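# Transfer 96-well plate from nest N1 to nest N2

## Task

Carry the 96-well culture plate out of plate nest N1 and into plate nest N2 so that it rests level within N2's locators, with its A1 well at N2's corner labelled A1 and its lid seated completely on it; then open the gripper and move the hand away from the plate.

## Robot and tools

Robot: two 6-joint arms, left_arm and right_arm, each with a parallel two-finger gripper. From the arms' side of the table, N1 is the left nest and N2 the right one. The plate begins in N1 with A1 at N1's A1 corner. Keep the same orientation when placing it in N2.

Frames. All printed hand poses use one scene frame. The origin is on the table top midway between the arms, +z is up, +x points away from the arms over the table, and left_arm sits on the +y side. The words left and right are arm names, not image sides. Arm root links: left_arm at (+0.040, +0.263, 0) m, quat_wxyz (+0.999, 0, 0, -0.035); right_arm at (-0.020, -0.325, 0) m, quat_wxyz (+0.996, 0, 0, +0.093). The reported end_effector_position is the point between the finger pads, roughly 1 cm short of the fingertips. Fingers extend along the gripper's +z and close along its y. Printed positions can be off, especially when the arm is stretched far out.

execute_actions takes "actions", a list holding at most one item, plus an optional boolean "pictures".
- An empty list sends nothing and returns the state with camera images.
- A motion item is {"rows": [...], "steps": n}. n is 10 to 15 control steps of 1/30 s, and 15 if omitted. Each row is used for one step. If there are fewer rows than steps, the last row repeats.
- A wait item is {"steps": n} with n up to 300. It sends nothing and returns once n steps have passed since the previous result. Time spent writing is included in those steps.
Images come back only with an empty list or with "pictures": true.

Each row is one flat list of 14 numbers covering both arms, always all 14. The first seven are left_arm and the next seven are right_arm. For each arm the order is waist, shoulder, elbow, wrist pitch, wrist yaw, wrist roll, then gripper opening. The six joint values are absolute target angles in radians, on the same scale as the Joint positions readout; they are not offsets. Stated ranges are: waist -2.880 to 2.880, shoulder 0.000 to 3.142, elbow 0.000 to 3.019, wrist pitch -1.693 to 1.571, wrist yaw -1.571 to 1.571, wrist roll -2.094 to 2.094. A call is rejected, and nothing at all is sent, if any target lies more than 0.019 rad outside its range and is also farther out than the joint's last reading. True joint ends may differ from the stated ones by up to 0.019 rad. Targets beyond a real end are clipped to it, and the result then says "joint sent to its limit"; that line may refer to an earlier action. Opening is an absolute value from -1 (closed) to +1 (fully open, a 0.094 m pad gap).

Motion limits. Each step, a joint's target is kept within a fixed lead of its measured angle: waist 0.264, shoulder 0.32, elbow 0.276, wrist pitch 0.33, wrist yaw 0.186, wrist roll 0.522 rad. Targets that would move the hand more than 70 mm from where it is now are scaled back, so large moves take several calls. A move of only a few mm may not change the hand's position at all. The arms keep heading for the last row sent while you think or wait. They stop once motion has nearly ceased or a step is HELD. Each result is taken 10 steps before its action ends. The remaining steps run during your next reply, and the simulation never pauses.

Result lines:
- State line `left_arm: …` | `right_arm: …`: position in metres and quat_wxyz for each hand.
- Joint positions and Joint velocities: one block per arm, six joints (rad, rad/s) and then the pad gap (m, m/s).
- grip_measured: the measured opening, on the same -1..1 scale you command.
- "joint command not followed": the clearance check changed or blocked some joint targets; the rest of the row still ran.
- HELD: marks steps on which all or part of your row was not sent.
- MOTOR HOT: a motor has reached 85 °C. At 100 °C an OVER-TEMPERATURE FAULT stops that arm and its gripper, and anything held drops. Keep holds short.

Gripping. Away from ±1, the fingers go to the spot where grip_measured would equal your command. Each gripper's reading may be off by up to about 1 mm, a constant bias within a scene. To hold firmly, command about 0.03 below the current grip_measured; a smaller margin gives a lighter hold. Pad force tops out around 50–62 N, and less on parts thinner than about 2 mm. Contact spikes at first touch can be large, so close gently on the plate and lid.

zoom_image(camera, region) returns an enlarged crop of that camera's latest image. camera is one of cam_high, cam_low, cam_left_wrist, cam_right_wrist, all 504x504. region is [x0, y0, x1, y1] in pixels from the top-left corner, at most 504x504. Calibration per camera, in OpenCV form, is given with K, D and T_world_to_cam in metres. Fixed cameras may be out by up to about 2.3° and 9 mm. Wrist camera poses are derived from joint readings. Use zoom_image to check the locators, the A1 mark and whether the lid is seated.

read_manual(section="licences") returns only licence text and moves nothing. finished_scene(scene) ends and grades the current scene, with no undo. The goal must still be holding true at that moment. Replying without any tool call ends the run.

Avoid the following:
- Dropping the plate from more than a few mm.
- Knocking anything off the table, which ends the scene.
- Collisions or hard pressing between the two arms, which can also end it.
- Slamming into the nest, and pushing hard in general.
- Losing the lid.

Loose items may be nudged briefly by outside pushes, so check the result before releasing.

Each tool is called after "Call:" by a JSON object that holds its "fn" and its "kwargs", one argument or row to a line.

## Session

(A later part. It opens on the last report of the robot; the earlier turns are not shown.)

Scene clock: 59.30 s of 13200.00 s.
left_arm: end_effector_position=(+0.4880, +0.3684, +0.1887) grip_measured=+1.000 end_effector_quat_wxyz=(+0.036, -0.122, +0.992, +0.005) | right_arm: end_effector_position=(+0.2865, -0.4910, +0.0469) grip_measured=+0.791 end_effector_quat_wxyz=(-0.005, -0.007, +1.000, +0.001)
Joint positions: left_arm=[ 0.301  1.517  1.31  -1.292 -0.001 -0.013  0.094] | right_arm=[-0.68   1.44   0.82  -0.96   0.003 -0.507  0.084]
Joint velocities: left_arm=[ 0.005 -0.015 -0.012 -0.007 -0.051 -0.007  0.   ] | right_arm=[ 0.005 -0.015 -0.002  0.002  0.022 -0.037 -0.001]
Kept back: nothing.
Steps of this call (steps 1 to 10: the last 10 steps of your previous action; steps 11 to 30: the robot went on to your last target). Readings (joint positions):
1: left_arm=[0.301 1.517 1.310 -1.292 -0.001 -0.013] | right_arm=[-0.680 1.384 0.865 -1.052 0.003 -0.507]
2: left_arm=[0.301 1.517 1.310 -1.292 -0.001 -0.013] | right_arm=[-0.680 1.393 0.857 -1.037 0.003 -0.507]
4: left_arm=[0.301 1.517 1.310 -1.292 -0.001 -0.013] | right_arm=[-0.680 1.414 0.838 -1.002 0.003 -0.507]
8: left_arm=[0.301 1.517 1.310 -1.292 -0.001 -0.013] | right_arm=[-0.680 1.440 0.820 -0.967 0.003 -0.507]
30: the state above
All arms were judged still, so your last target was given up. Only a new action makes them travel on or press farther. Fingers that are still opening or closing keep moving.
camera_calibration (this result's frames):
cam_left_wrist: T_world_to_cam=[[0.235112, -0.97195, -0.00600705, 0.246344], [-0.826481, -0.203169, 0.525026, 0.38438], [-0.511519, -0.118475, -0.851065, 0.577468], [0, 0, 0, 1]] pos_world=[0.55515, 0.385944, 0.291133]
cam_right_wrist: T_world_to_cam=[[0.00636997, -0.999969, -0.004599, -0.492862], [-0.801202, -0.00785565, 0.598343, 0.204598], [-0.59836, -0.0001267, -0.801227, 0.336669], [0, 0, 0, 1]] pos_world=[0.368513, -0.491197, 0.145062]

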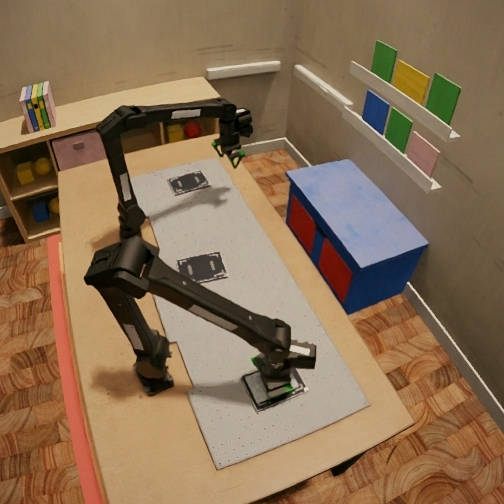

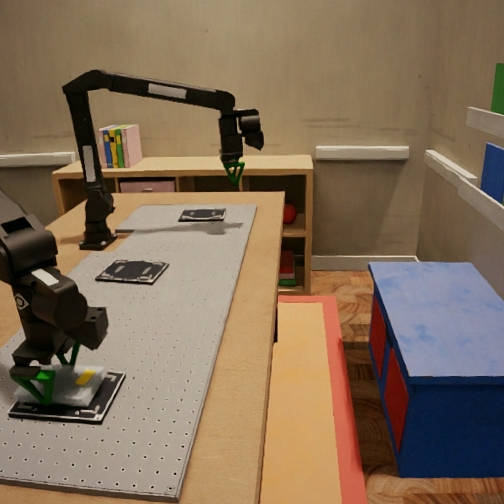

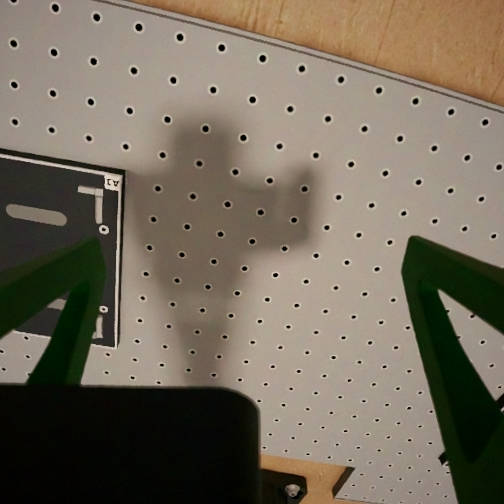

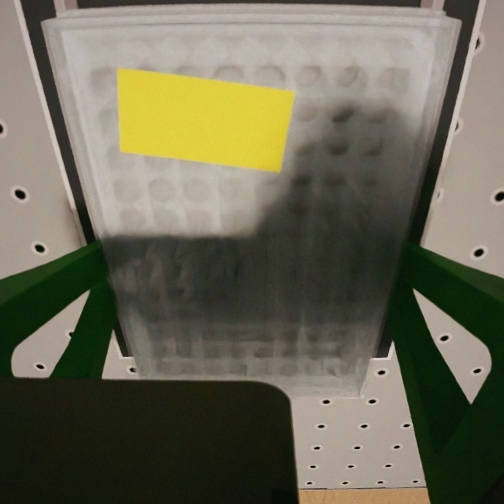

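Call:
{"fn": "execute_actions", "kwargs": {
  "actions": [
    {"rows":[[0.3,1.5,1.3,-1.3,0,0,1,-0.662,1.445,0.885,-0.955,0,-0.5,0.76],[0.3,1.5,1.3,-1.3,0,0,1,-0.662,1.455,0.885,-0.955,0,-0.5,0.76],[0.3,1.5,1.3,-1.3,0,0,1,-0.662,1.47,0.885,-0.945,0,-0.5,0.76]]}
  ]
}}

Call:
{"fn": "execute_actions", "kwargs": {
  "actions": [
    {"steps":30}
  ],
  "pictures": true
}}

Call:
{"fn": "zoom_image", "kwargs": {
  "camera": "cam_low",
  "region": [0, 330, 150, 435]
}}

Scene clock: 60.77 s of 13200.00 s.
left_arm: end_effector_position=(+0.4880, +0.3684, +0.1887) grip_measured=+1.000 end_effector_quat_wxyz=(+0.036, -0.122, +0.992, +0.005) | right_arm: end_effector_position=(+0.2948, -0.4950, +0.0508) grip_measured=+0.791 end_effector_quat_wxyz=(+0.002, -0.007, +1.000, -0.003)
Joint positions: left_arm=[ 0.301  1.517  1.31  -1.292 -0.001 -0.013  0.094] | right_arm=[-0.678  1.448  0.84  -0.958  0.003 -0.507  0.084]
Joint velocities: left_arm=[-0.005 -0.005 -0.027 -0.002 -0.11   0.007  0.   ] | right_arm=[ 0.024  0.073  0.139  0.032 -0.037 -0.051  0.   ]
Steps of this call (steps 1 to 39: nothing new was sent; steps 40 to 44: the first 5 steps of this action). Readings (joint positions):
40: left_arm=[0.301 1.517 1.310 -1.292 -0.001 -0.013] | right_arm=[-0.679 1.440 0.822 -0.960 0.003 -0.507]
41: left_arm=[0.301 1.517 1.310 -1.292 -0.001 -0.013] | right_arm=[-0.679 1.441 0.825 -0.960 0.003 -0.507]
43: left_arm=[0.301 1.517 1.310 -1.292 -0.001 -0.013] | right_arm=[-0.678 1.445 0.835 -0.959 0.003 -0.507]
44: the state above

Scene clock: 61.77 s of 13200.00 s.
left_arm: end_effector_position=(+0.4880, +0.3684, +0.1887) grip_measured=+1.000 end_effector_quat_wxyz=(+0.036, -0.122, +0.992, +0.005) | right_arm: end_effector_position=(+0.2983, -0.4968, +0.0511) grip_measured=+0.791 end_effector_quat_wxyz=(+0.003, -0.007, +1.000, -0.004)
Joint positions: left_arm=[ 0.301  1.517  1.31  -1.292 -0.001 -0.013  0.094] | right_arm=[-0.678  1.455  0.848 -0.955  0.003 -0.507  0.084]
Joint velocities: left_arm=[0.005 0.005 0.012 0.007 0.037 0.007 0.   ] | right_arm=[ 0.015 -0.015  0.017  0.022 -0.066 -0.125 -0.001]
Kept back: nothing.
Steps of this call (steps 1 to 10: the last 10 steps of your previous action; steps 11 to 15: the robot went on to your last target; steps 16 to 30: nothing new was sent). Readings (joint positions):
1: left_arm=[0.301 1.517 1.310 -1.292 -0.001 -0.013] | right_arm=[-0.678 1.450 0.844 -0.957 0.003 -0.507]
2: left_arm=[0.301 1.517 1.310 -1.292 -0.001 -0.013] | right_arm=[-0.678 1.452 0.847 -0.956 0.003 -0.507]
4: left_arm=[0.301 1.517 1.310 -1.292 -0.001 -0.013] | right_arm=[-0.678 1.454 0.848 -0.955 0.003 -0.507]
8: left_arm=[0.301 1.517 1.310 -1.292 -0.001 -0.013] | right_arm=[-0.678 1.455 0.848 -0.955 0.003 -0.507]
30: the state above
All arms were judged still, so your last target was given up. Only a new action makes them travel on or press farther. Fingers that are still opening or closing keep moving.
camera_calibration (this result's frames):
cam_left_wrist: T_world_to_cam=[[0.235112, -0.97195, -0.00600705, 0.246344], [-0.826481, -0.203169, 0.525026, 0.38438], [-0.511519, -0.118475, -0.851065, 0.577468], [0, 0, 0, 1]] pos_world=[0.55515, 0.385944, 0.291133]
cam_right_wrist: T_world_to_cam=[[0.00789776, -0.999959, 0.00436401, -0.49956], [-0.810937, -0.00385127, 0.58512, 0.21713], [-0.58508, -0.00816008, -0.810935, 0.339576], [0, 0, 0, 1]] pos_world=[0.378703, -0.495933, 0.150507]

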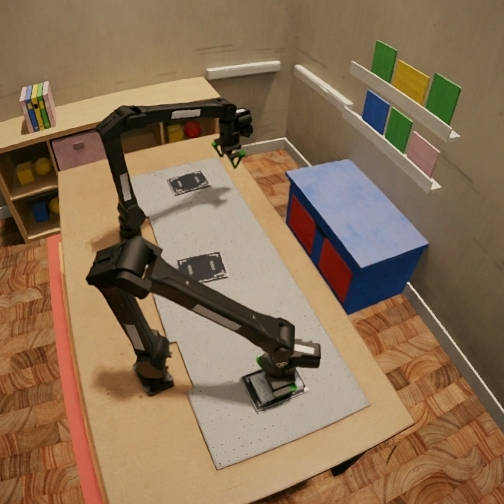

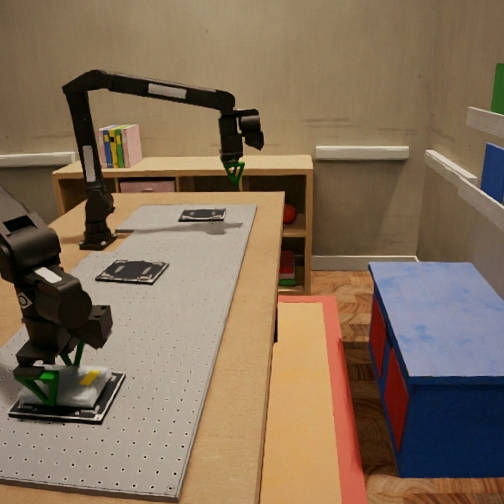

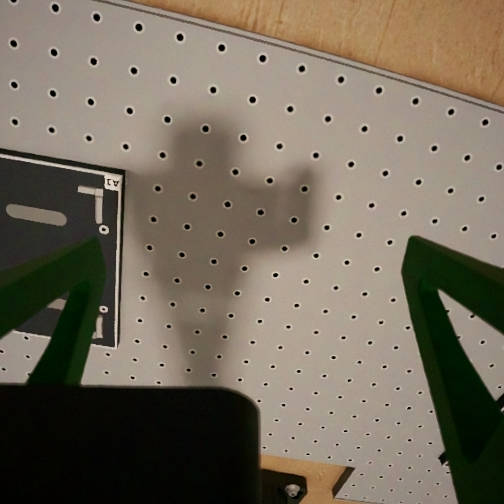

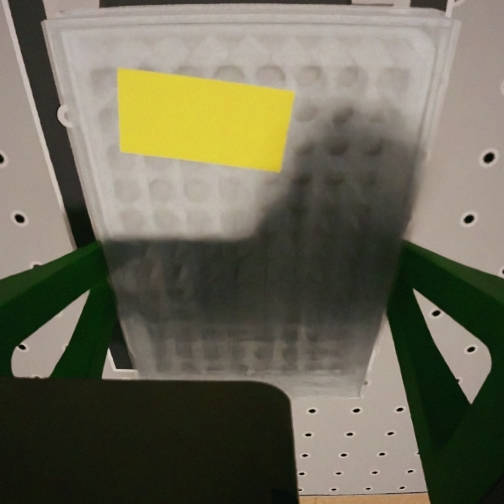

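Region (0, 330, 150, 435) of cam_low's 504x504 image, scaled by 3.360, with more detail than that image has; it fills the top 353 rows of this view, and the rest is white.

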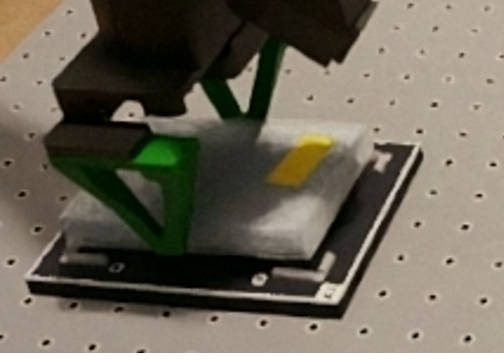

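Call:
{"fn": "execute_actions", "kwargs": {
  "actions": [
    {"rows":[[0.3,1.5,1.3,-1.3,0,0,1,-0.647,1.47,0.832,-0.94,0,-0.478,0.76]]}
  ]
}}

Call:
{"fn": "execute_actions", "kwargs": {
  "actions": [
    {"steps":30}
  ],
  "pictures": true
}}

Call:
{"fn": "zoom_image", "kwargs": {
  "camera": "cam_low",
  "region": [0, 330, 150, 435]
}}

Scene clock: 62.33 s of 13200.00 s.
left_arm: end_effector_position=(+0.4880, +0.3684, +0.1887) grip_measured=+1.000 end_effector_quat_wxyz=(+0.036, -0.122, +0.992, +0.005) | right_arm: end_effector_position=(+0.2963, -0.4901, +0.0471) grip_measured=+0.791 end_effector_quat_wxyz=(-0.000, -0.009, +1.000, -0.001)
Joint positions: left_arm=[ 0.301  1.517  1.31  -1.292 -0.001 -0.013  0.094] | right_arm=[-0.664  1.455  0.836 -0.951  0.003 -0.496  0.084]
Joint velocities: left_arm=[-0.015  0.005  0.012  0.002 -0.066 -0.051  0.   ] | right_arm=[ 0.093 -0.015 -0.071 -0.002 -0.007  0.051  0.001]
Steps of this call (steps 1 to 12: nothing new was sent; steps 13 to 17: the first 5 steps of this action). Readings (joint positions):
13: left_arm=[0.301 1.517 1.310 -1.292 -0.001 -0.013] | right_arm=[-0.677 1.455 0.847 -0.954 0.003 -0.504]
14: left_arm=[0.301 1.517 1.310 -1.292 -0.001 -0.013] | right_arm=[-0.675 1.455 0.844 -0.952 0.003 -0.502]
16: left_arm=[0.301 1.517 1.310 -1.292 -0.001 -0.013] | right_arm=[-0.668 1.455 0.838 -0.951 0.003 -0.497]
17: the state above

Scene clock: 63.33 s of 13200.00 s.
left_arm: end_effector_position=(+0.4880, +0.3684, +0.1887) grip_measured=+1.000 end_effector_quat_wxyz=(+0.036, -0.122, +0.992, +0.005) | right_arm: end_effector_position=(+0.2955, -0.4880, +0.0459) grip_measured=+0.791 end_effector_quat_wxyz=(-0.002, -0.008, +1.000, -0.001)
Joint positions: left_arm=[ 0.301  1.517  1.31  -1.292 -0.001 -0.013  0.094] | right_arm=[-0.66   1.455  0.832 -0.951  0.003 -0.491  0.084]
Joint velocities: left_arm=[-0.015 -0.005 -0.007  0.002  0.051  0.037  0.   ] | right_arm=[-0.005 -0.005 -0.002  0.017 -0.037 -0.037 -0.   ]
Kept back: nothing.
Steps of this call (steps 1 to 10: the last 10 steps of your previous action; steps 11 to 15: the robot went on to your last target; steps 16 to 30: nothing new was sent). Readings (joint positions):
1: left_arm=[0.301 1.517 1.310 -1.292 -0.001 -0.013] | right_arm=[-0.662 1.455 0.834 -0.951 0.003 -0.495]
2: left_arm=[0.301 1.517 1.310 -1.292 -0.001 -0.013] | right_arm=[-0.661 1.455 0.833 -0.951 0.003 -0.494]
4: left_arm=[0.301 1.517 1.310 -1.292 -0.001 -0.013] | right_arm=[-0.660 1.455 0.832 -0.951 0.003 -0.493]
8: left_arm=[0.301 1.517 1.310 -1.292 -0.001 -0.013] | right_arm=[-0.660 1.455 0.832 -0.951 0.003 -0.492]
30: the state above
All arms were judged still, so your last target was given up. Only a new action makes them travel on or press farther. Fingers that are still opening or closing keep moving.
camera_calibration (this result's frames):
cam_left_wrist: T_world_to_cam=[[0.235112, -0.97195, -0.00600705, 0.246344], [-0.826481, -0.203169, 0.525026, 0.38438], [-0.511519, -0.118475, -0.851065, 0.577468], [0, 0, 0, 1]] pos_world=[0.55515, 0.385944, 0.291133]
cam_right_wrist: T_world_to_cam=[[0.00982017, -0.99995, -0.00160512, -0.491077], [-0.804391, -0.00885319, 0.594034, 0.213105], [-0.594019, -0.00454237, -0.804438, 0.337947], [0, 0, 0, 1]] pos_world=[0.376989, -0.487631, 0.144478]

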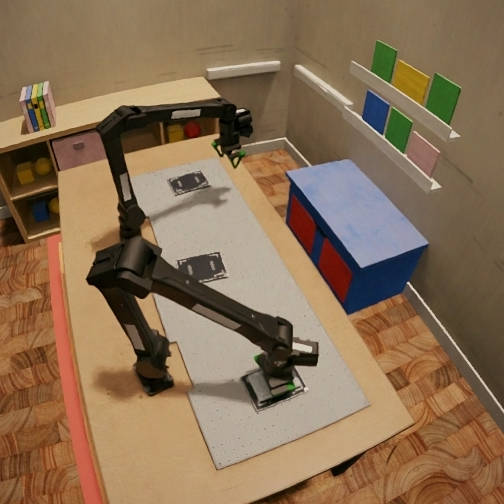

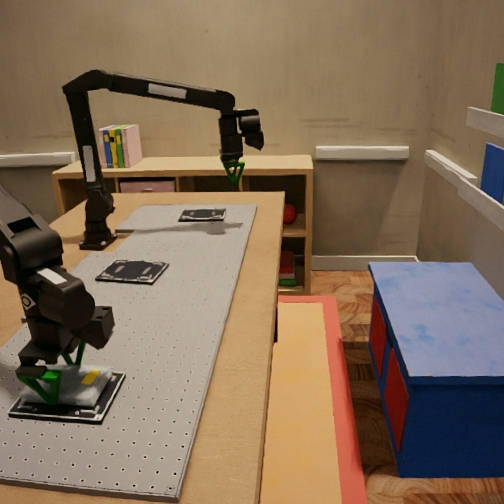

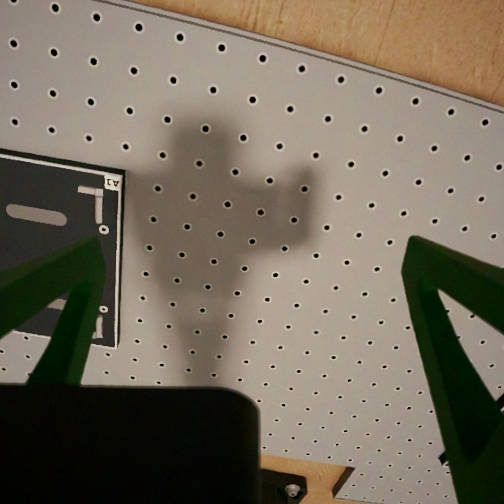

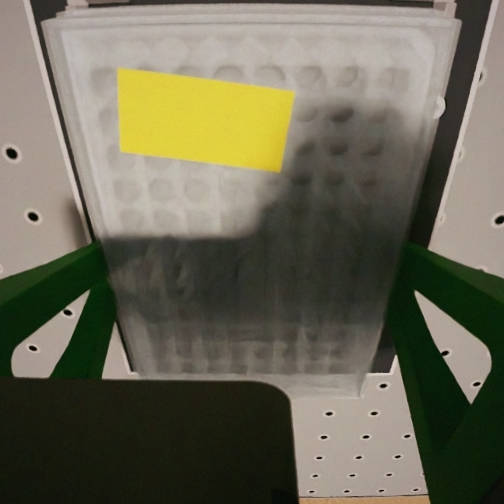

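Region (0, 330, 150, 435) of cam_low's 504x504 image, scaled by 3.360, with more detail than that image has; it fills the top 353 rows of this view, and the rest is white.

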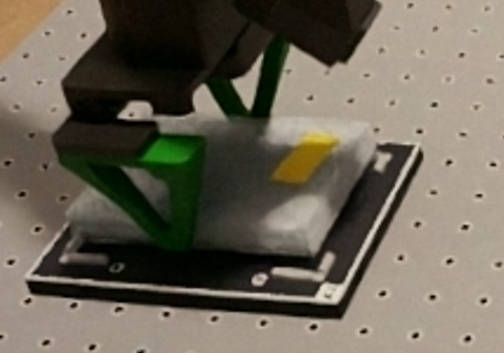

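Call:
{"fn": "execute_actions", "kwargs": {
  "actions": [
    {"rows":[[0.3,1.5,1.3,-1.3,0,0,1,-0.681,1.47,0.832,-0.94,0,-0.5,0.76],[0.3,1.5,1.3,-1.3,0,0,1,-0.681,1.47,0.832,-0.94,0,-0.5,0.76],[0.3,1.5,1.3,-1.3,0,0,1,-0.681,1.47,0.832,-0.94,0,-0.5,0.76],[0.3,1.5,1.3,-1.3,0,0,1,-0.681,1.483,0.832,-0.927,0,-0.5,0.76]]}
  ]
}}

Call:
{"fn": "execute_actions", "kwargs": {
  "actions": [
    {"steps":30}
  ],
  "pictures": true
}}

Call:
{"fn": "zoom_image", "kwargs": {
  "camera": "cam_low",
  "region": [0, 330, 150, 435]
}}

Scene clock: 64.30 s of 13200.00 s.
left_arm: end_effector_position=(+0.4880, +0.3684, +0.1887) grip_measured=+1.000 end_effector_quat_wxyz=(+0.036, -0.122, +0.992, +0.005) | right_arm: end_effector_position=(+0.2958, -0.4897, +0.0449) grip_measured=+0.791 end_effector_quat_wxyz=(-0.001, -0.006, +1.000, -0.001)
Joint positions: left_arm=[ 0.301  1.517  1.31  -1.292 -0.001 -0.013  0.094] | right_arm=[-0.664  1.458  0.832 -0.946  0.003 -0.491  0.084]
Joint velocities: left_arm=[-0.005 -0.005 -0.002 -0.007 -0.11   0.037  0.   ] | right_arm=[-0.034  0.083 -0.002  0.11   0.037  0.007 -0.001]
Steps of this call (steps 1 to 24: nothing new was sent; steps 25 to 29: the first 5 steps of this action). Readings (joint positions):
25: left_arm=[0.301 1.517 1.310 -1.292 -0.001 -0.013] | right_arm=[-0.660 1.455 0.832 -0.951 0.003 -0.491]
26: left_arm=[0.301 1.517 1.310 -1.292 -0.001 -0.013] | right_arm=[-0.661 1.455 0.832 -0.951 0.003 -0.491]
28: left_arm=[0.301 1.517 1.310 -1.292 -0.001 -0.013] | right_arm=[-0.663 1.456 0.832 -0.949 0.003 -0.491]
29: the state above

Scene clock: 65.30 s of 13200.00 s.
left_arm: end_effector_position=(+0.4880, +0.3684, +0.1887) grip_measured=+1.000 end_effector_quat_wxyz=(+0.036, -0.122, +0.992, +0.005) | right_arm: end_effector_position=(+0.2961, -0.4905, +0.0411) grip_measured=+0.791 end_effector_quat_wxyz=(-0.003, -0.006, +1.000, +0.000)
Joint positions: left_arm=[ 0.301  1.517  1.31  -1.292 -0.001 -0.013  0.094] | right_arm=[-0.665  1.469  0.832 -0.939  0.003 -0.491  0.084]
Joint velocities: left_arm=[-0.005 -0.005 -0.002  0.002 -0.037  0.051  0.   ] | right_arm=[-0.024 -0.015 -0.002 -0.002 -0.022 -0.081 -0.001]
Kept back: nothing.
Steps of this call (steps 1 to 10: the last 10 steps of your previous action; steps 11 to 30: the robot went on to your last target). Readings (joint positions):
1: left_arm=[0.301 1.517 1.310 -1.292 -0.001 -0.013] | right_arm=[-0.665 1.460 0.832 -0.943 0.003 -0.491]
2: left_arm=[0.301 1.517 1.310 -1.292 -0.001 -0.013] | right_arm=[-0.665 1.463 0.832 -0.941 0.003 -0.491]
4: left_arm=[0.301 1.517 1.310 -1.292 -0.001 -0.013] | right_arm=[-0.665 1.467 0.832 -0.940 0.003 -0.491]
8: left_arm=[0.301 1.517 1.310 -1.292 -0.001 -0.013] | right_arm=[-0.665 1.469 0.832 -0.939 0.003 -0.491]
30: the state above
All arms were judged still, so your last target was given up. Only a new action makes them travel on or press farther. Fingers that are still opening or closing keep moving.
camera_calibration (this result's frames):
cam_left_wrist: T_world_to_cam=[[0.235112, -0.97195, -0.00600705, 0.246344], [-0.826481, -0.203169, 0.525026, 0.38438], [-0.511519, -0.118475, -0.851065, 0.577468], [0, 0, 0, 1]] pos_world=[0.55515, 0.385944, 0.291133]
cam_right_wrist: T_world_to_cam=[[0.00447439, -0.999986, -0.00284785, -0.491916], [-0.803017, -0.00529021, 0.595932, 0.217701], [-0.595939, -0.000379555, -0.80303, 0.33693], [0, 0, 0, 1]] pos_world=[0.377809, -0.490629, 0.139429]

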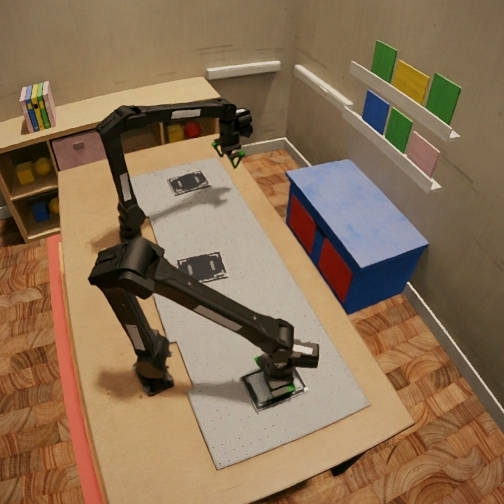

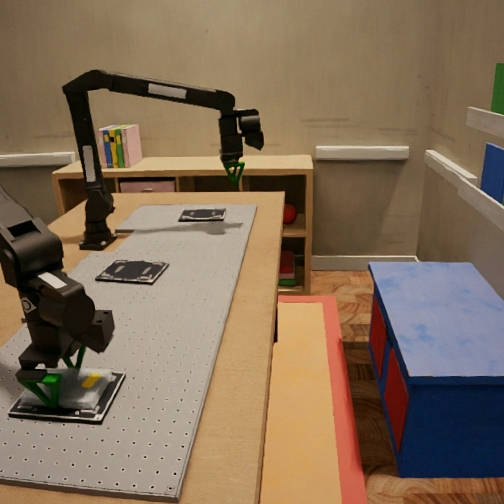

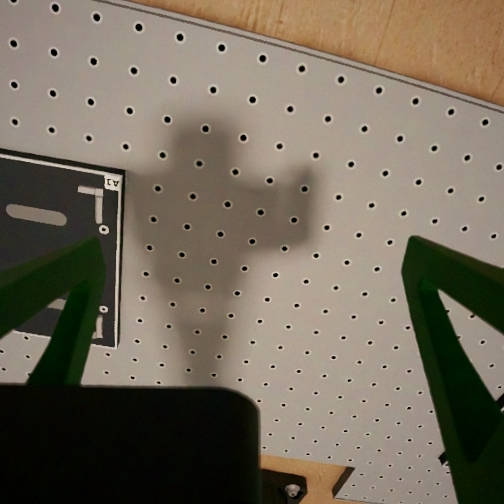

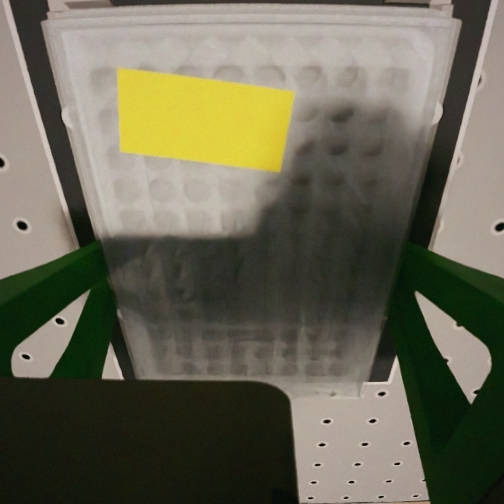

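Region (0, 330, 150, 435) of cam_low's 504x504 image, scaled by 3.360, with more detail than that image has; it fills the top 353 rows of this view, and the rest is white.

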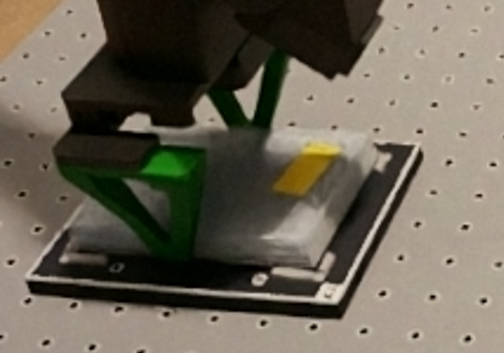

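Call:
{"fn": "execute_actions", "kwargs": {
  "actions": [
    {"rows":[[0.3,1.5,1.3,-1.3,0,0,1,-0.681,1.483,0.832,-0.927,0,-0.516,0.76],[0.3,1.5,1.3,-1.3,0,0,1,-0.681,1.483,0.832,-0.927,0,-0.516,0.76],[0.3,1.5,1.3,-1.3,0,0,1,-0.681,1.483,0.832,-0.927,0,-0.516,0.76],[0.3,1.5,1.3,-1.3,0,0,1,-0.681,1.483,0.832,-0.927,0,-0.516,0.76],[0.3,1.5,1.3,-1.3,0,0,1,-0.681,1.492,0.824,-0.92,0,-0.516,0.76],[0.3,1.5,1.3,-1.3,0,0,1,-0.681,1.497,0.822,-0.912,0,-0.516,0.76],[0.3,1.5,1.3,-1.3,0,0,1,-0.681,1.5,0.82,-0.903,0,-0.516,0.76]]}
  ]
}}

Call:
{"fn": "execute_actions", "kwargs": {
  "actions": [
    {"steps":30}
  ],
  "pictures": true
}}

Call:
{"fn": "zoom_image", "kwargs": {
  "camera": "cam_low",
  "region": [0, 330, 150, 435]
}}

Scene clock: 66.17 s of 13200.00 s.
left_arm: end_effector_position=(+0.4880, +0.3684, +0.1887) grip_measured=+1.000 end_effector_quat_wxyz=(+0.036, -0.122, +0.992, +0.005) | right_arm: end_effector_position=(+0.2961, -0.4905, +0.0407) grip_measured=+0.791 end_effector_quat_wxyz=(-0.003, -0.010, +1.000, -0.000)
Joint positions: left_arm=[ 0.301  1.517  1.31  -1.292 -0.001 -0.013  0.094] | right_arm=[-0.665  1.47   0.831 -0.938  0.003 -0.499  0.084]
Joint velocities: left_arm=[-0.015 -0.005 -0.002  0.002  0.022  0.022  0.   ] | right_arm=[-0.005  0.015 -0.017  0.09  -0.066 -0.066  0.   ]
Steps of this call (steps 1 to 21: nothing new was sent; steps 22 to 26: the first 5 steps of this action). Readings (joint positions):
22: left_arm=[0.301 1.517 1.310 -1.292 -0.001 -0.013] | right_arm=[-0.665 1.469 0.832 -0.939 0.003 -0.493]
23: left_arm=[0.301 1.517 1.310 -1.292 -0.001 -0.013] | right_arm=[-0.665 1.469 0.832 -0.939 0.003 -0.495]
25: left_arm=[0.301 1.517 1.310 -1.292 -0.001 -0.013] | right_arm=[-0.665 1.469 0.832 -0.939 0.003 -0.498]
26: the state above

Scene clock: 67.17 s of 13200.00 s.
left_arm: end_effector_position=(+0.4880, +0.3684, +0.1887) grip_measured=+1.000 end_effector_quat_wxyz=(+0.036, -0.122, +0.992, +0.005) | right_arm: end_effector_position=(+0.2968, -0.4908, +0.0382) grip_measured=+0.791 end_effector_quat_wxyz=(-0.001, -0.011, +1.000, -0.000)
Joint positions: left_arm=[ 0.301  1.517  1.31  -1.292 -0.001 -0.013  0.094] | right_arm=[-0.666  1.474  0.828 -0.927  0.002 -0.502  0.084]
Joint velocities: left_arm=[-0.005  0.005 -0.002  0.002 -0.007 -0.051  0.   ] | right_arm=[-0.005 -0.005 -0.012 -0.002  0.037  0.081  0.   ]
Kept back: nothing.
Steps of this call (steps 1 to 10: the last 10 steps of your previous action; steps 11 to 30: the robot went on to your last target). Readings (joint positions):
1: left_arm=[0.301 1.517 1.310 -1.292 -0.001 -0.013] | right_arm=[-0.665 1.471 0.830 -0.934 0.003 -0.500]
2: left_arm=[0.301 1.517 1.310 -1.292 -0.001 -0.013] | right_arm=[-0.665 1.473 0.829 -0.928 0.003 -0.501]
4: left_arm=[0.301 1.517 1.310 -1.292 -0.001 -0.013] | right_arm=[-0.666 1.474 0.828 -0.927 0.002 -0.502]
8: left_arm=[0.301 1.517 1.310 -1.292 -0.001 -0.013] | right_arm=[-0.666 1.474 0.828 -0.927 0.002 -0.502]
30: the state above
All arms were judged still, so your last target was given up. Only a new action makes them travel on or press farther. Fingers that are still opening or closing keep moving.
camera_calibration (this result's frames):
cam_left_wrist: T_world_to_cam=[[0.235112, -0.97195, -0.00600705, 0.246344], [-0.826481, -0.203169, 0.525026, 0.38438], [-0.511519, -0.118475, -0.851065, 0.577468], [0, 0, 0, 1]] pos_world=[0.55515, 0.385944, 0.291133]
cam_right_wrist: T_world_to_cam=[[0.0155409, -0.999877, -0.0022971, -0.495466], [-0.805035, -0.013875, 0.593065, 0.216437], [-0.593024, -0.0073675, -0.805151, 0.330844], [0, 0, 0, 1]] pos_world=[0.378138, -0.489965, 0.13688]

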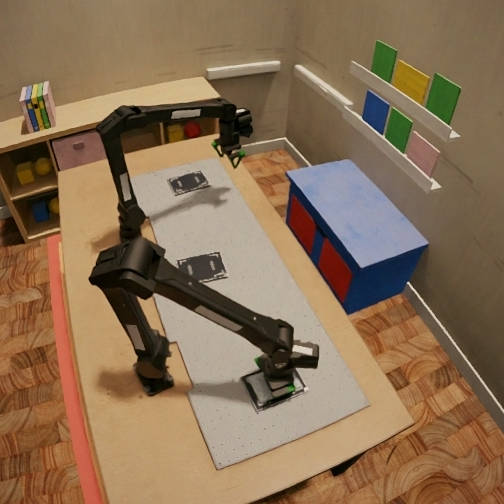

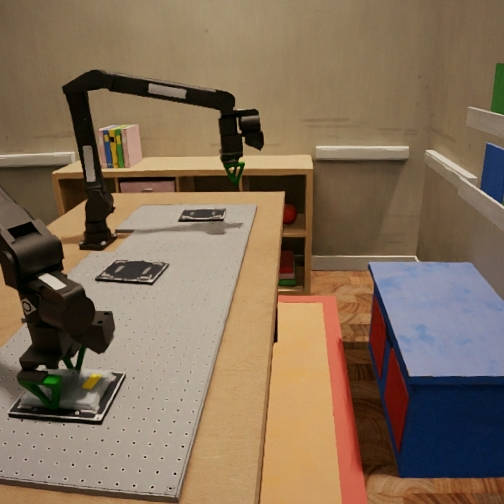

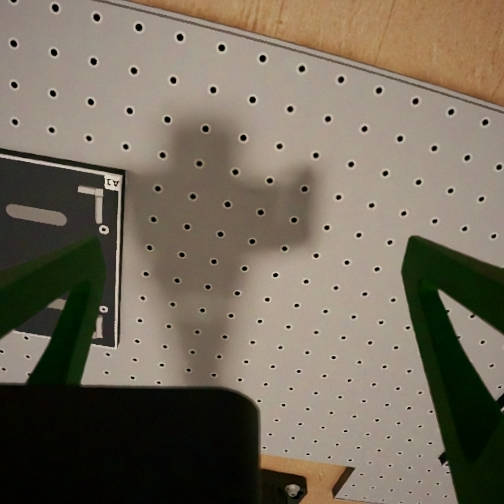

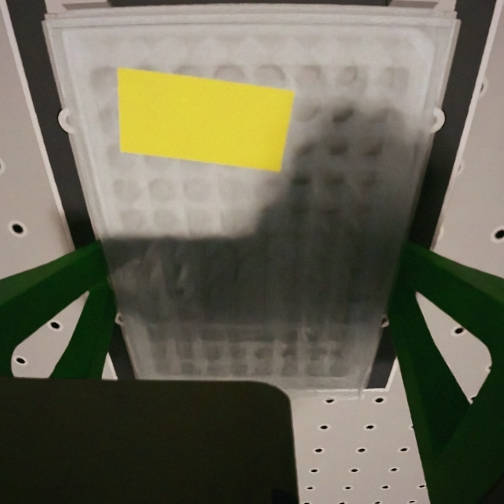

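Region (0, 330, 150, 435) of cam_low's 504x504 image, scaled by 3.360, with more detail than that image has; it fills the top 353 rows of this view, and the rest is white.

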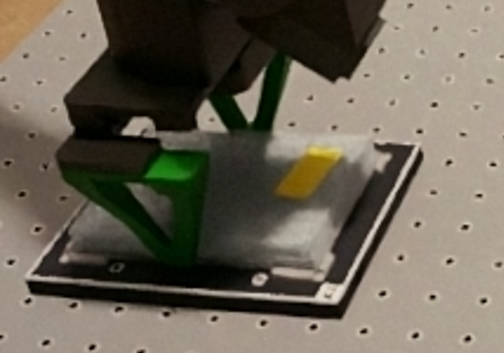

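Call:
{"fn": "execute_actions", "kwargs": {
  "actions": [
    {"rows":[[0.3,1.5,1.3,-1.3,0,0,1,-0.69,1.485,0.815,-0.948,0,-0.516,0.76]]}
  ]
}}

Call:
{"fn": "execute_actions", "kwargs": {
  "actions": [
    {"steps":30}
  ],
  "pictures": true
}}

Call:
{"fn": "zoom_image", "kwargs": {
  "camera": "cam_low",
  "region": [0, 330, 150, 435]
}}

Scene clock: 67.93 s of 13200.00 s.
left_arm: end_effector_position=(+0.4880, +0.3684, +0.1887) grip_measured=+1.000 end_effector_quat_wxyz=(+0.036, -0.122, +0.992, +0.005) | right_arm: end_effector_position=(+0.2949, -0.4907, +0.0380) grip_measured=+0.791 end_effector_quat_wxyz=(-0.004, -0.011, +1.000, +0.002)
Joint positions: left_arm=[ 0.301  1.517  1.31  -1.292 -0.001 -0.013  0.094] | right_arm=[-0.669  1.474  0.828 -0.933  0.    -0.505  0.084]
Joint velocities: left_arm=[-0.005 -0.005 -0.012  0.002  0.007 -0.037  0.   ] | right_arm=[-0.005  0.005 -0.017  0.007 -0.066 -0.037 -0.   ]
Steps of this call (steps 1 to 18: nothing new was sent; steps 19 to 23: the first 5 steps of this action). Readings (joint positions):
19: left_arm=[0.301 1.517 1.310 -1.292 -0.001 -0.013] | right_arm=[-0.667 1.474 0.828 -0.931 0.002 -0.503]
20: left_arm=[0.301 1.517 1.310 -1.292 -0.001 -0.013] | right_arm=[-0.668 1.474 0.828 -0.933 0.002 -0.503]
22: left_arm=[0.301 1.517 1.310 -1.292 -0.001 -0.013] | right_arm=[-0.669 1.474 0.828 -0.933 0.000 -0.504]
23: the state above

Scene clock: 68.93 s of 13200.00 s.
left_arm: end_effector_position=(+0.4880, +0.3684, +0.1887) grip_measured=+1.000 end_effector_quat_wxyz=(+0.036, -0.122, +0.992, +0.005) | right_arm: end_effector_position=(+0.2949, -0.4907, +0.0380) grip_measured=+0.791 end_effector_quat_wxyz=(-0.004, -0.011, +1.000, +0.002)
Joint positions: left_arm=[ 0.301  1.517  1.31  -1.292 -0.001 -0.013  0.094] | right_arm=[-0.669  1.474  0.828 -0.933  0.    -0.505  0.084]
Joint velocities: left_arm=[-0.005  0.015 -0.012 -0.002  0.037 -0.051  0.   ] | right_arm=[-0.005  0.005 -0.012  0.002  0.066 -0.022 -0.   ]
Kept back: nothing.
Steps of this call (steps 1 to 10: the last 10 steps of your previous action; steps 11 to 15: the robot went on to your last target; steps 16 to 30: nothing new was sent). Readings (joint positions):
1: left_arm=[0.301 1.517 1.310 -1.292 -0.001 -0.013] | right_arm=[-0.669 1.474 0.828 -0.933 0.000 -0.505]
2: left_arm=[0.301 1.517 1.310 -1.292 -0.001 -0.013] | right_arm=[-0.669 1.474 0.828 -0.933 0.000 -0.505]
4: left_arm=[0.301 1.517 1.310 -1.292 -0.001 -0.013] | right_arm=[-0.669 1.474 0.828 -0.933 0.000 -0.505]
8: left_arm=[0.301 1.517 1.310 -1.292 -0.001 -0.013] | right_arm=[-0.669 1.474 0.828 -0.933 0.000 -0.505]
30: the state above
All arms were judged still, so your last target was given up. Only a new action makes them travel on or press farther. Fingers that are still opening or closing keep moving.
camera_calibration (this result's frames):
cam_left_wrist: T_world_to_cam=[[0.235112, -0.97195, -0.00600705, 0.246344], [-0.826481, -0.203169, 0.525026, 0.38438], [-0.511519, -0.118475, -0.851065, 0.577468], [0, 0, 0, 1]] pos_world=[0.55515, 0.385944, 0.291133]
cam_right_wrist: T_world_to_cam=[[0.0151303, -0.999864, -0.00656187, -0.495103], [-0.802245, -0.0160563, 0.596778, 0.213031], [-0.596803, -0.00376517, -0.802379, 0.332332], [0, 0, 0, 1]] pos_world=[0.376731, -0.490364, 0.136275]

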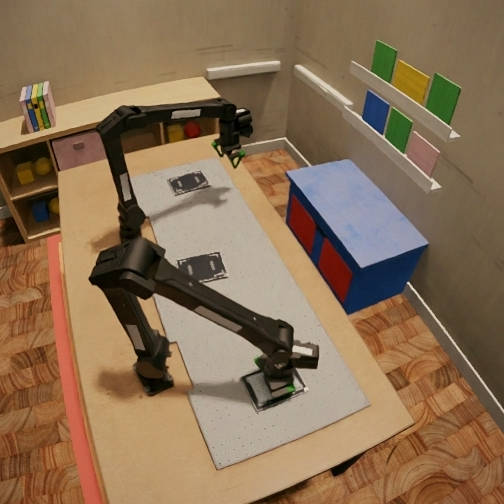

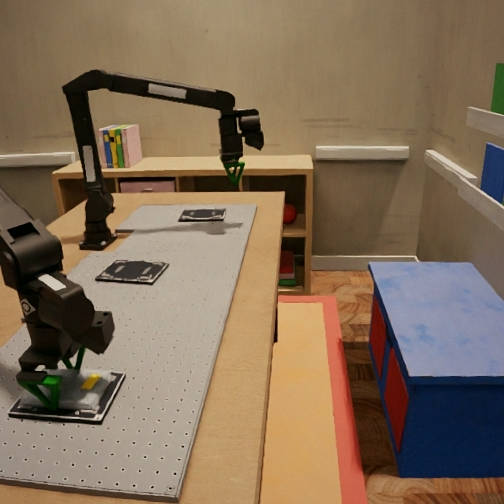

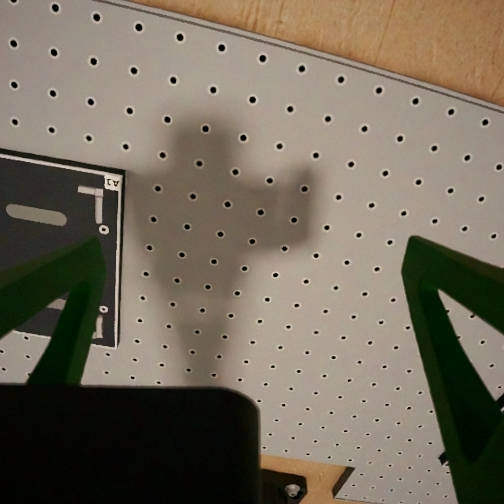

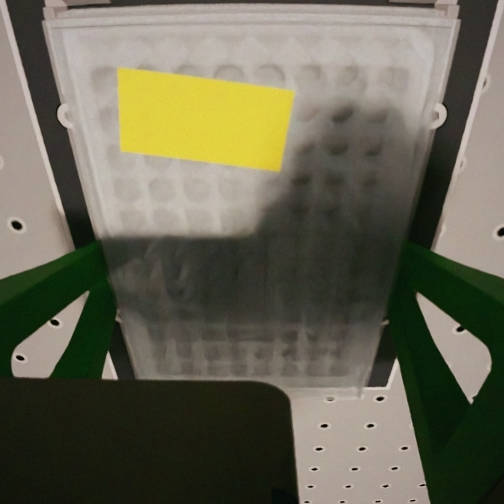

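Region (0, 330, 150, 435) of cam_low's 504x504 image, scaled by 3.360, with more detail than that image has; it fills the top 353 rows of this view, and the rest is white.

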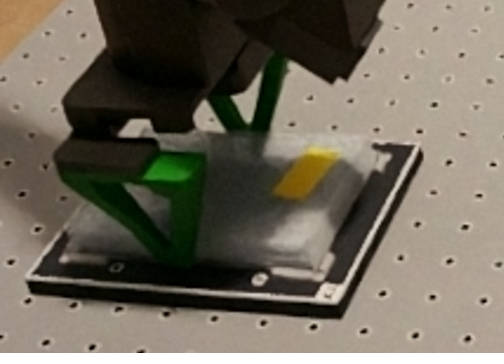

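Call:
{"fn": "execute_actions", "kwargs": {
  "actions": [
    {"rows":[[0.3,1.5,1.3,-1.3,0,0,1,-0.685,1.474,0.812,-0.958,0,-0.505,0.76]]}
  ]
}}

Call:
{"fn": "execute_actions", "kwargs": {
  "actions": [
    {"rows":[[0.3,1.5,1.3,-1.3,0,0,1,-0.67,1.5,0.815,-0.93,0,-0.505,0.76]]}
  ]
}}

Call:
{"fn": "execute_actions", "kwargs": {
  "actions": [
    {"steps":20}
  ],
  "pictures": true
}}

Call:
{"fn": "zoom_image", "kwargs": {
  "camera": "cam_low",
  "region": [0, 330, 150, 435]
}}

Scene clock: 69.60 s of 13200.00 s.
left_arm: end_effector_position=(+0.4880, +0.3684, +0.1887) grip_measured=+1.000 end_effector_quat_wxyz=(+0.036, -0.122, +0.992, +0.005) | right_arm: end_effector_position=(+0.2947, -0.4906, +0.0380) grip_measured=+0.791 end_effector_quat_wxyz=(-0.004, -0.011, +1.000, +0.002)
Joint positions: left_arm=[ 0.301  1.517  1.31  -1.292 -0.001 -0.013  0.094] | right_arm=[-0.669  1.474  0.828 -0.934  0.    -0.505  0.084]
Joint velocities: left_arm=[-0.005 -0.005 -0.007  0.002 -0.081  0.007  0.   ] | right_arm=[ 0.005 -0.015  0.007  0.007  0.007 -0.007  0.   ]
Steps of this call (steps 1 to 15: nothing new was sent; steps 16 to 20: the first 5 steps of this action). Readings (joint positions):
16: left_arm=[0.301 1.517 1.310 -1.292 -0.001 -0.013] | right_arm=[-0.669 1.474 0.828 -0.934 0.000 -0.505]
17: left_arm=[0.301 1.517 1.310 -1.292 -0.001 -0.013] | right_arm=[-0.669 1.474 0.828 -0.934 0.000 -0.505]
19: left_arm=[0.301 1.517 1.310 -1.292 -0.001 -0.013] | right_arm=[-0.669 1.474 0.828 -0.934 0.000 -0.505]
20: the state above

Scene clock: 70.10 s of 13200.00 s.
left_arm: end_effector_position=(+0.4880, +0.3684, +0.1887) grip_measured=+1.000 end_effector_quat_wxyz=(+0.036, -0.122, +0.992, +0.005) | right_arm: end_effector_position=(+0.2948, -0.4907, +0.0380) grip_measured=+0.791 end_effector_quat_wxyz=(-0.004, -0.011, +1.000, +0.002)
Joint positions: left_arm=[ 0.301  1.517  1.31  -1.292 -0.001 -0.013  0.094] | right_arm=[-0.669  1.474  0.828 -0.933  0.    -0.505  0.084]
Joint velocities: left_arm=[-0.005 -0.005 -0.012 -0.007 -0.022 -0.007  0.   ] | right_arm=[-0.005 -0.005  0.012 -0.002  0.022 -0.007  0.001]
Steps of this call (steps 1 to 10: the last 10 steps of your previous action; steps 11 to 15: the first 5 steps of this action). Readings (joint positions):
11: left_arm=[0.301 1.517 1.310 -1.292 -0.001 -0.013] | right_arm=[-0.669 1.474 0.828 -0.933 0.000 -0.505]
12: left_arm=[0.301 1.517 1.310 -1.292 -0.001 -0.013] | right_arm=[-0.669 1.474 0.828 -0.933 0.000 -0.505]
14: left_arm=[0.301 1.517 1.310 -1.292 -0.001 -0.013] | right_arm=[-0.669 1.474 0.828 -0.933 0.000 -0.505]
15: the state above

Scene clock: 70.77 s of 13200.00 s.
left_arm: end_effector_position=(+0.4880, +0.3684, +0.1887) grip_measured=+1.000 end_effector_quat_wxyz=(+0.036, -0.122, +0.992, +0.005) | right_arm: end_effector_position=(+0.2948, -0.4907, +0.0380) grip_measured=+0.791 end_effector_quat_wxyz=(-0.004, -0.011, +1.000, +0.002)
Joint positions: left_arm=[ 0.301  1.517  1.31  -1.292 -0.001 -0.013  0.094] | right_arm=[-0.669  1.474  0.828 -0.933  0.    -0.505  0.084]
Joint velocities: left_arm=[-0.005 -0.005 -0.002 -0.002 -0.051 -0.007  0.   ] | right_arm=[-0.005 -0.005  0.012  0.007 -0.007 -0.022 -0.001]
Kept back: nothing.
Steps of this call (steps 1 to 10: the last 10 steps of your previous action; steps 11 to 15: the robot went on to your last target; steps 16 to 20: nothing new was sent). Readings (joint positions):
1: left_arm=[0.301 1.517 1.310 -1.292 -0.001 -0.013] | right_arm=[-0.669 1.474 0.828 -0.933 0.000 -0.505]
2: left_arm=[0.301 1.517 1.310 -1.292 -0.001 -0.013] | right_arm=[-0.669 1.474 0.828 -0.933 0.000 -0.505]
4: left_arm=[0.301 1.517 1.310 -1.292 -0.001 -0.013] | right_arm=[-0.669 1.474 0.828 -0.933 0.000 -0.505]
8: left_arm=[0.301 1.517 1.310 -1.292 -0.001 -0.013] | right_arm=[-0.669 1.474 0.828 -0.933 0.000 -0.505]
20: the state above
All arms were judged still, so your last target was given up. Only a new action makes them travel on or press farther. Fingers that are still opening or closing keep moving.
camera_calibration (this result's frames):
cam_left_wrist: T_world_to_cam=[[0.235112, -0.97195, -0.00600705, 0.246344], [-0.826481, -0.203169, 0.525026, 0.38438], [-0.511519, -0.118475, -0.851065, 0.577468], [0, 0, 0, 1]] pos_world=[0.55515, 0.385944, 0.291133]
cam_right_wrist: T_world_to_cam=[[0.015128, -0.999863, -0.00674414, -0.49505], [-0.802044, -0.0161621, 0.597047, 0.212843], [-0.597074, -0.00362303, -0.802178, 0.332426], [0, 0, 0, 1]] pos_world=[0.376681, -0.490338, 0.136249]

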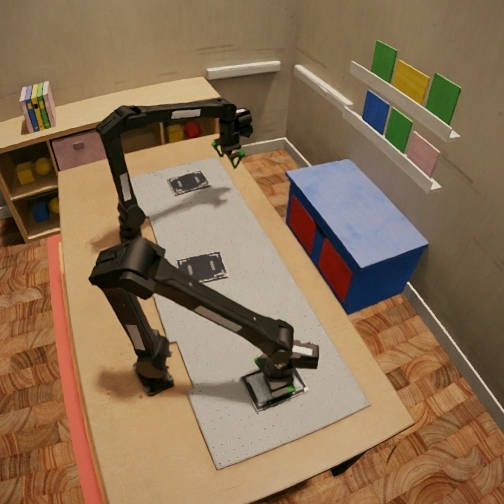

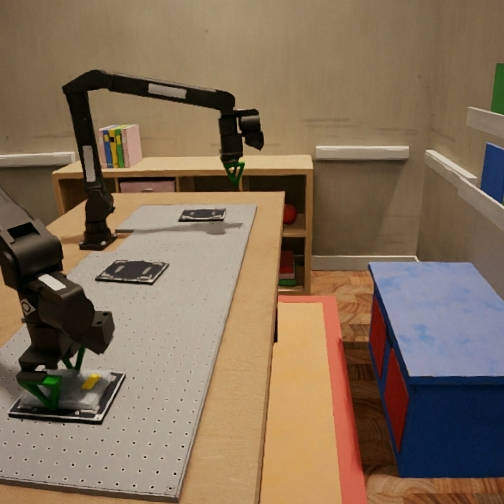

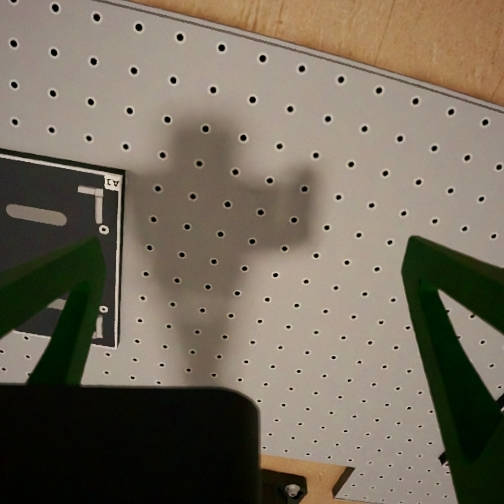

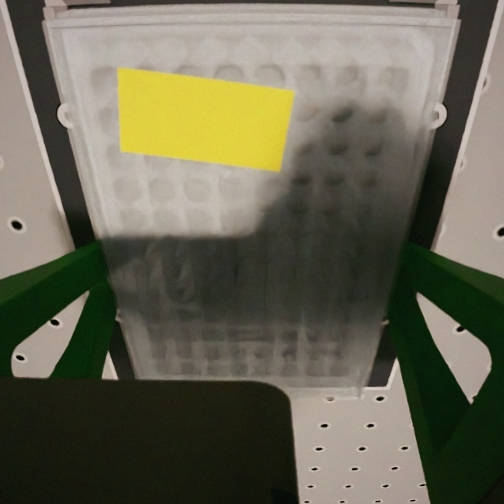

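Region (0, 330, 150, 435) of cam_low's 504x504 image, scaled by 3.360, with more detail than that image has; it fills the top 353 rows of this view, and the rest is white.

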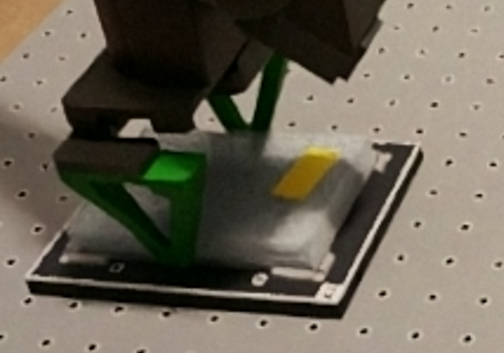

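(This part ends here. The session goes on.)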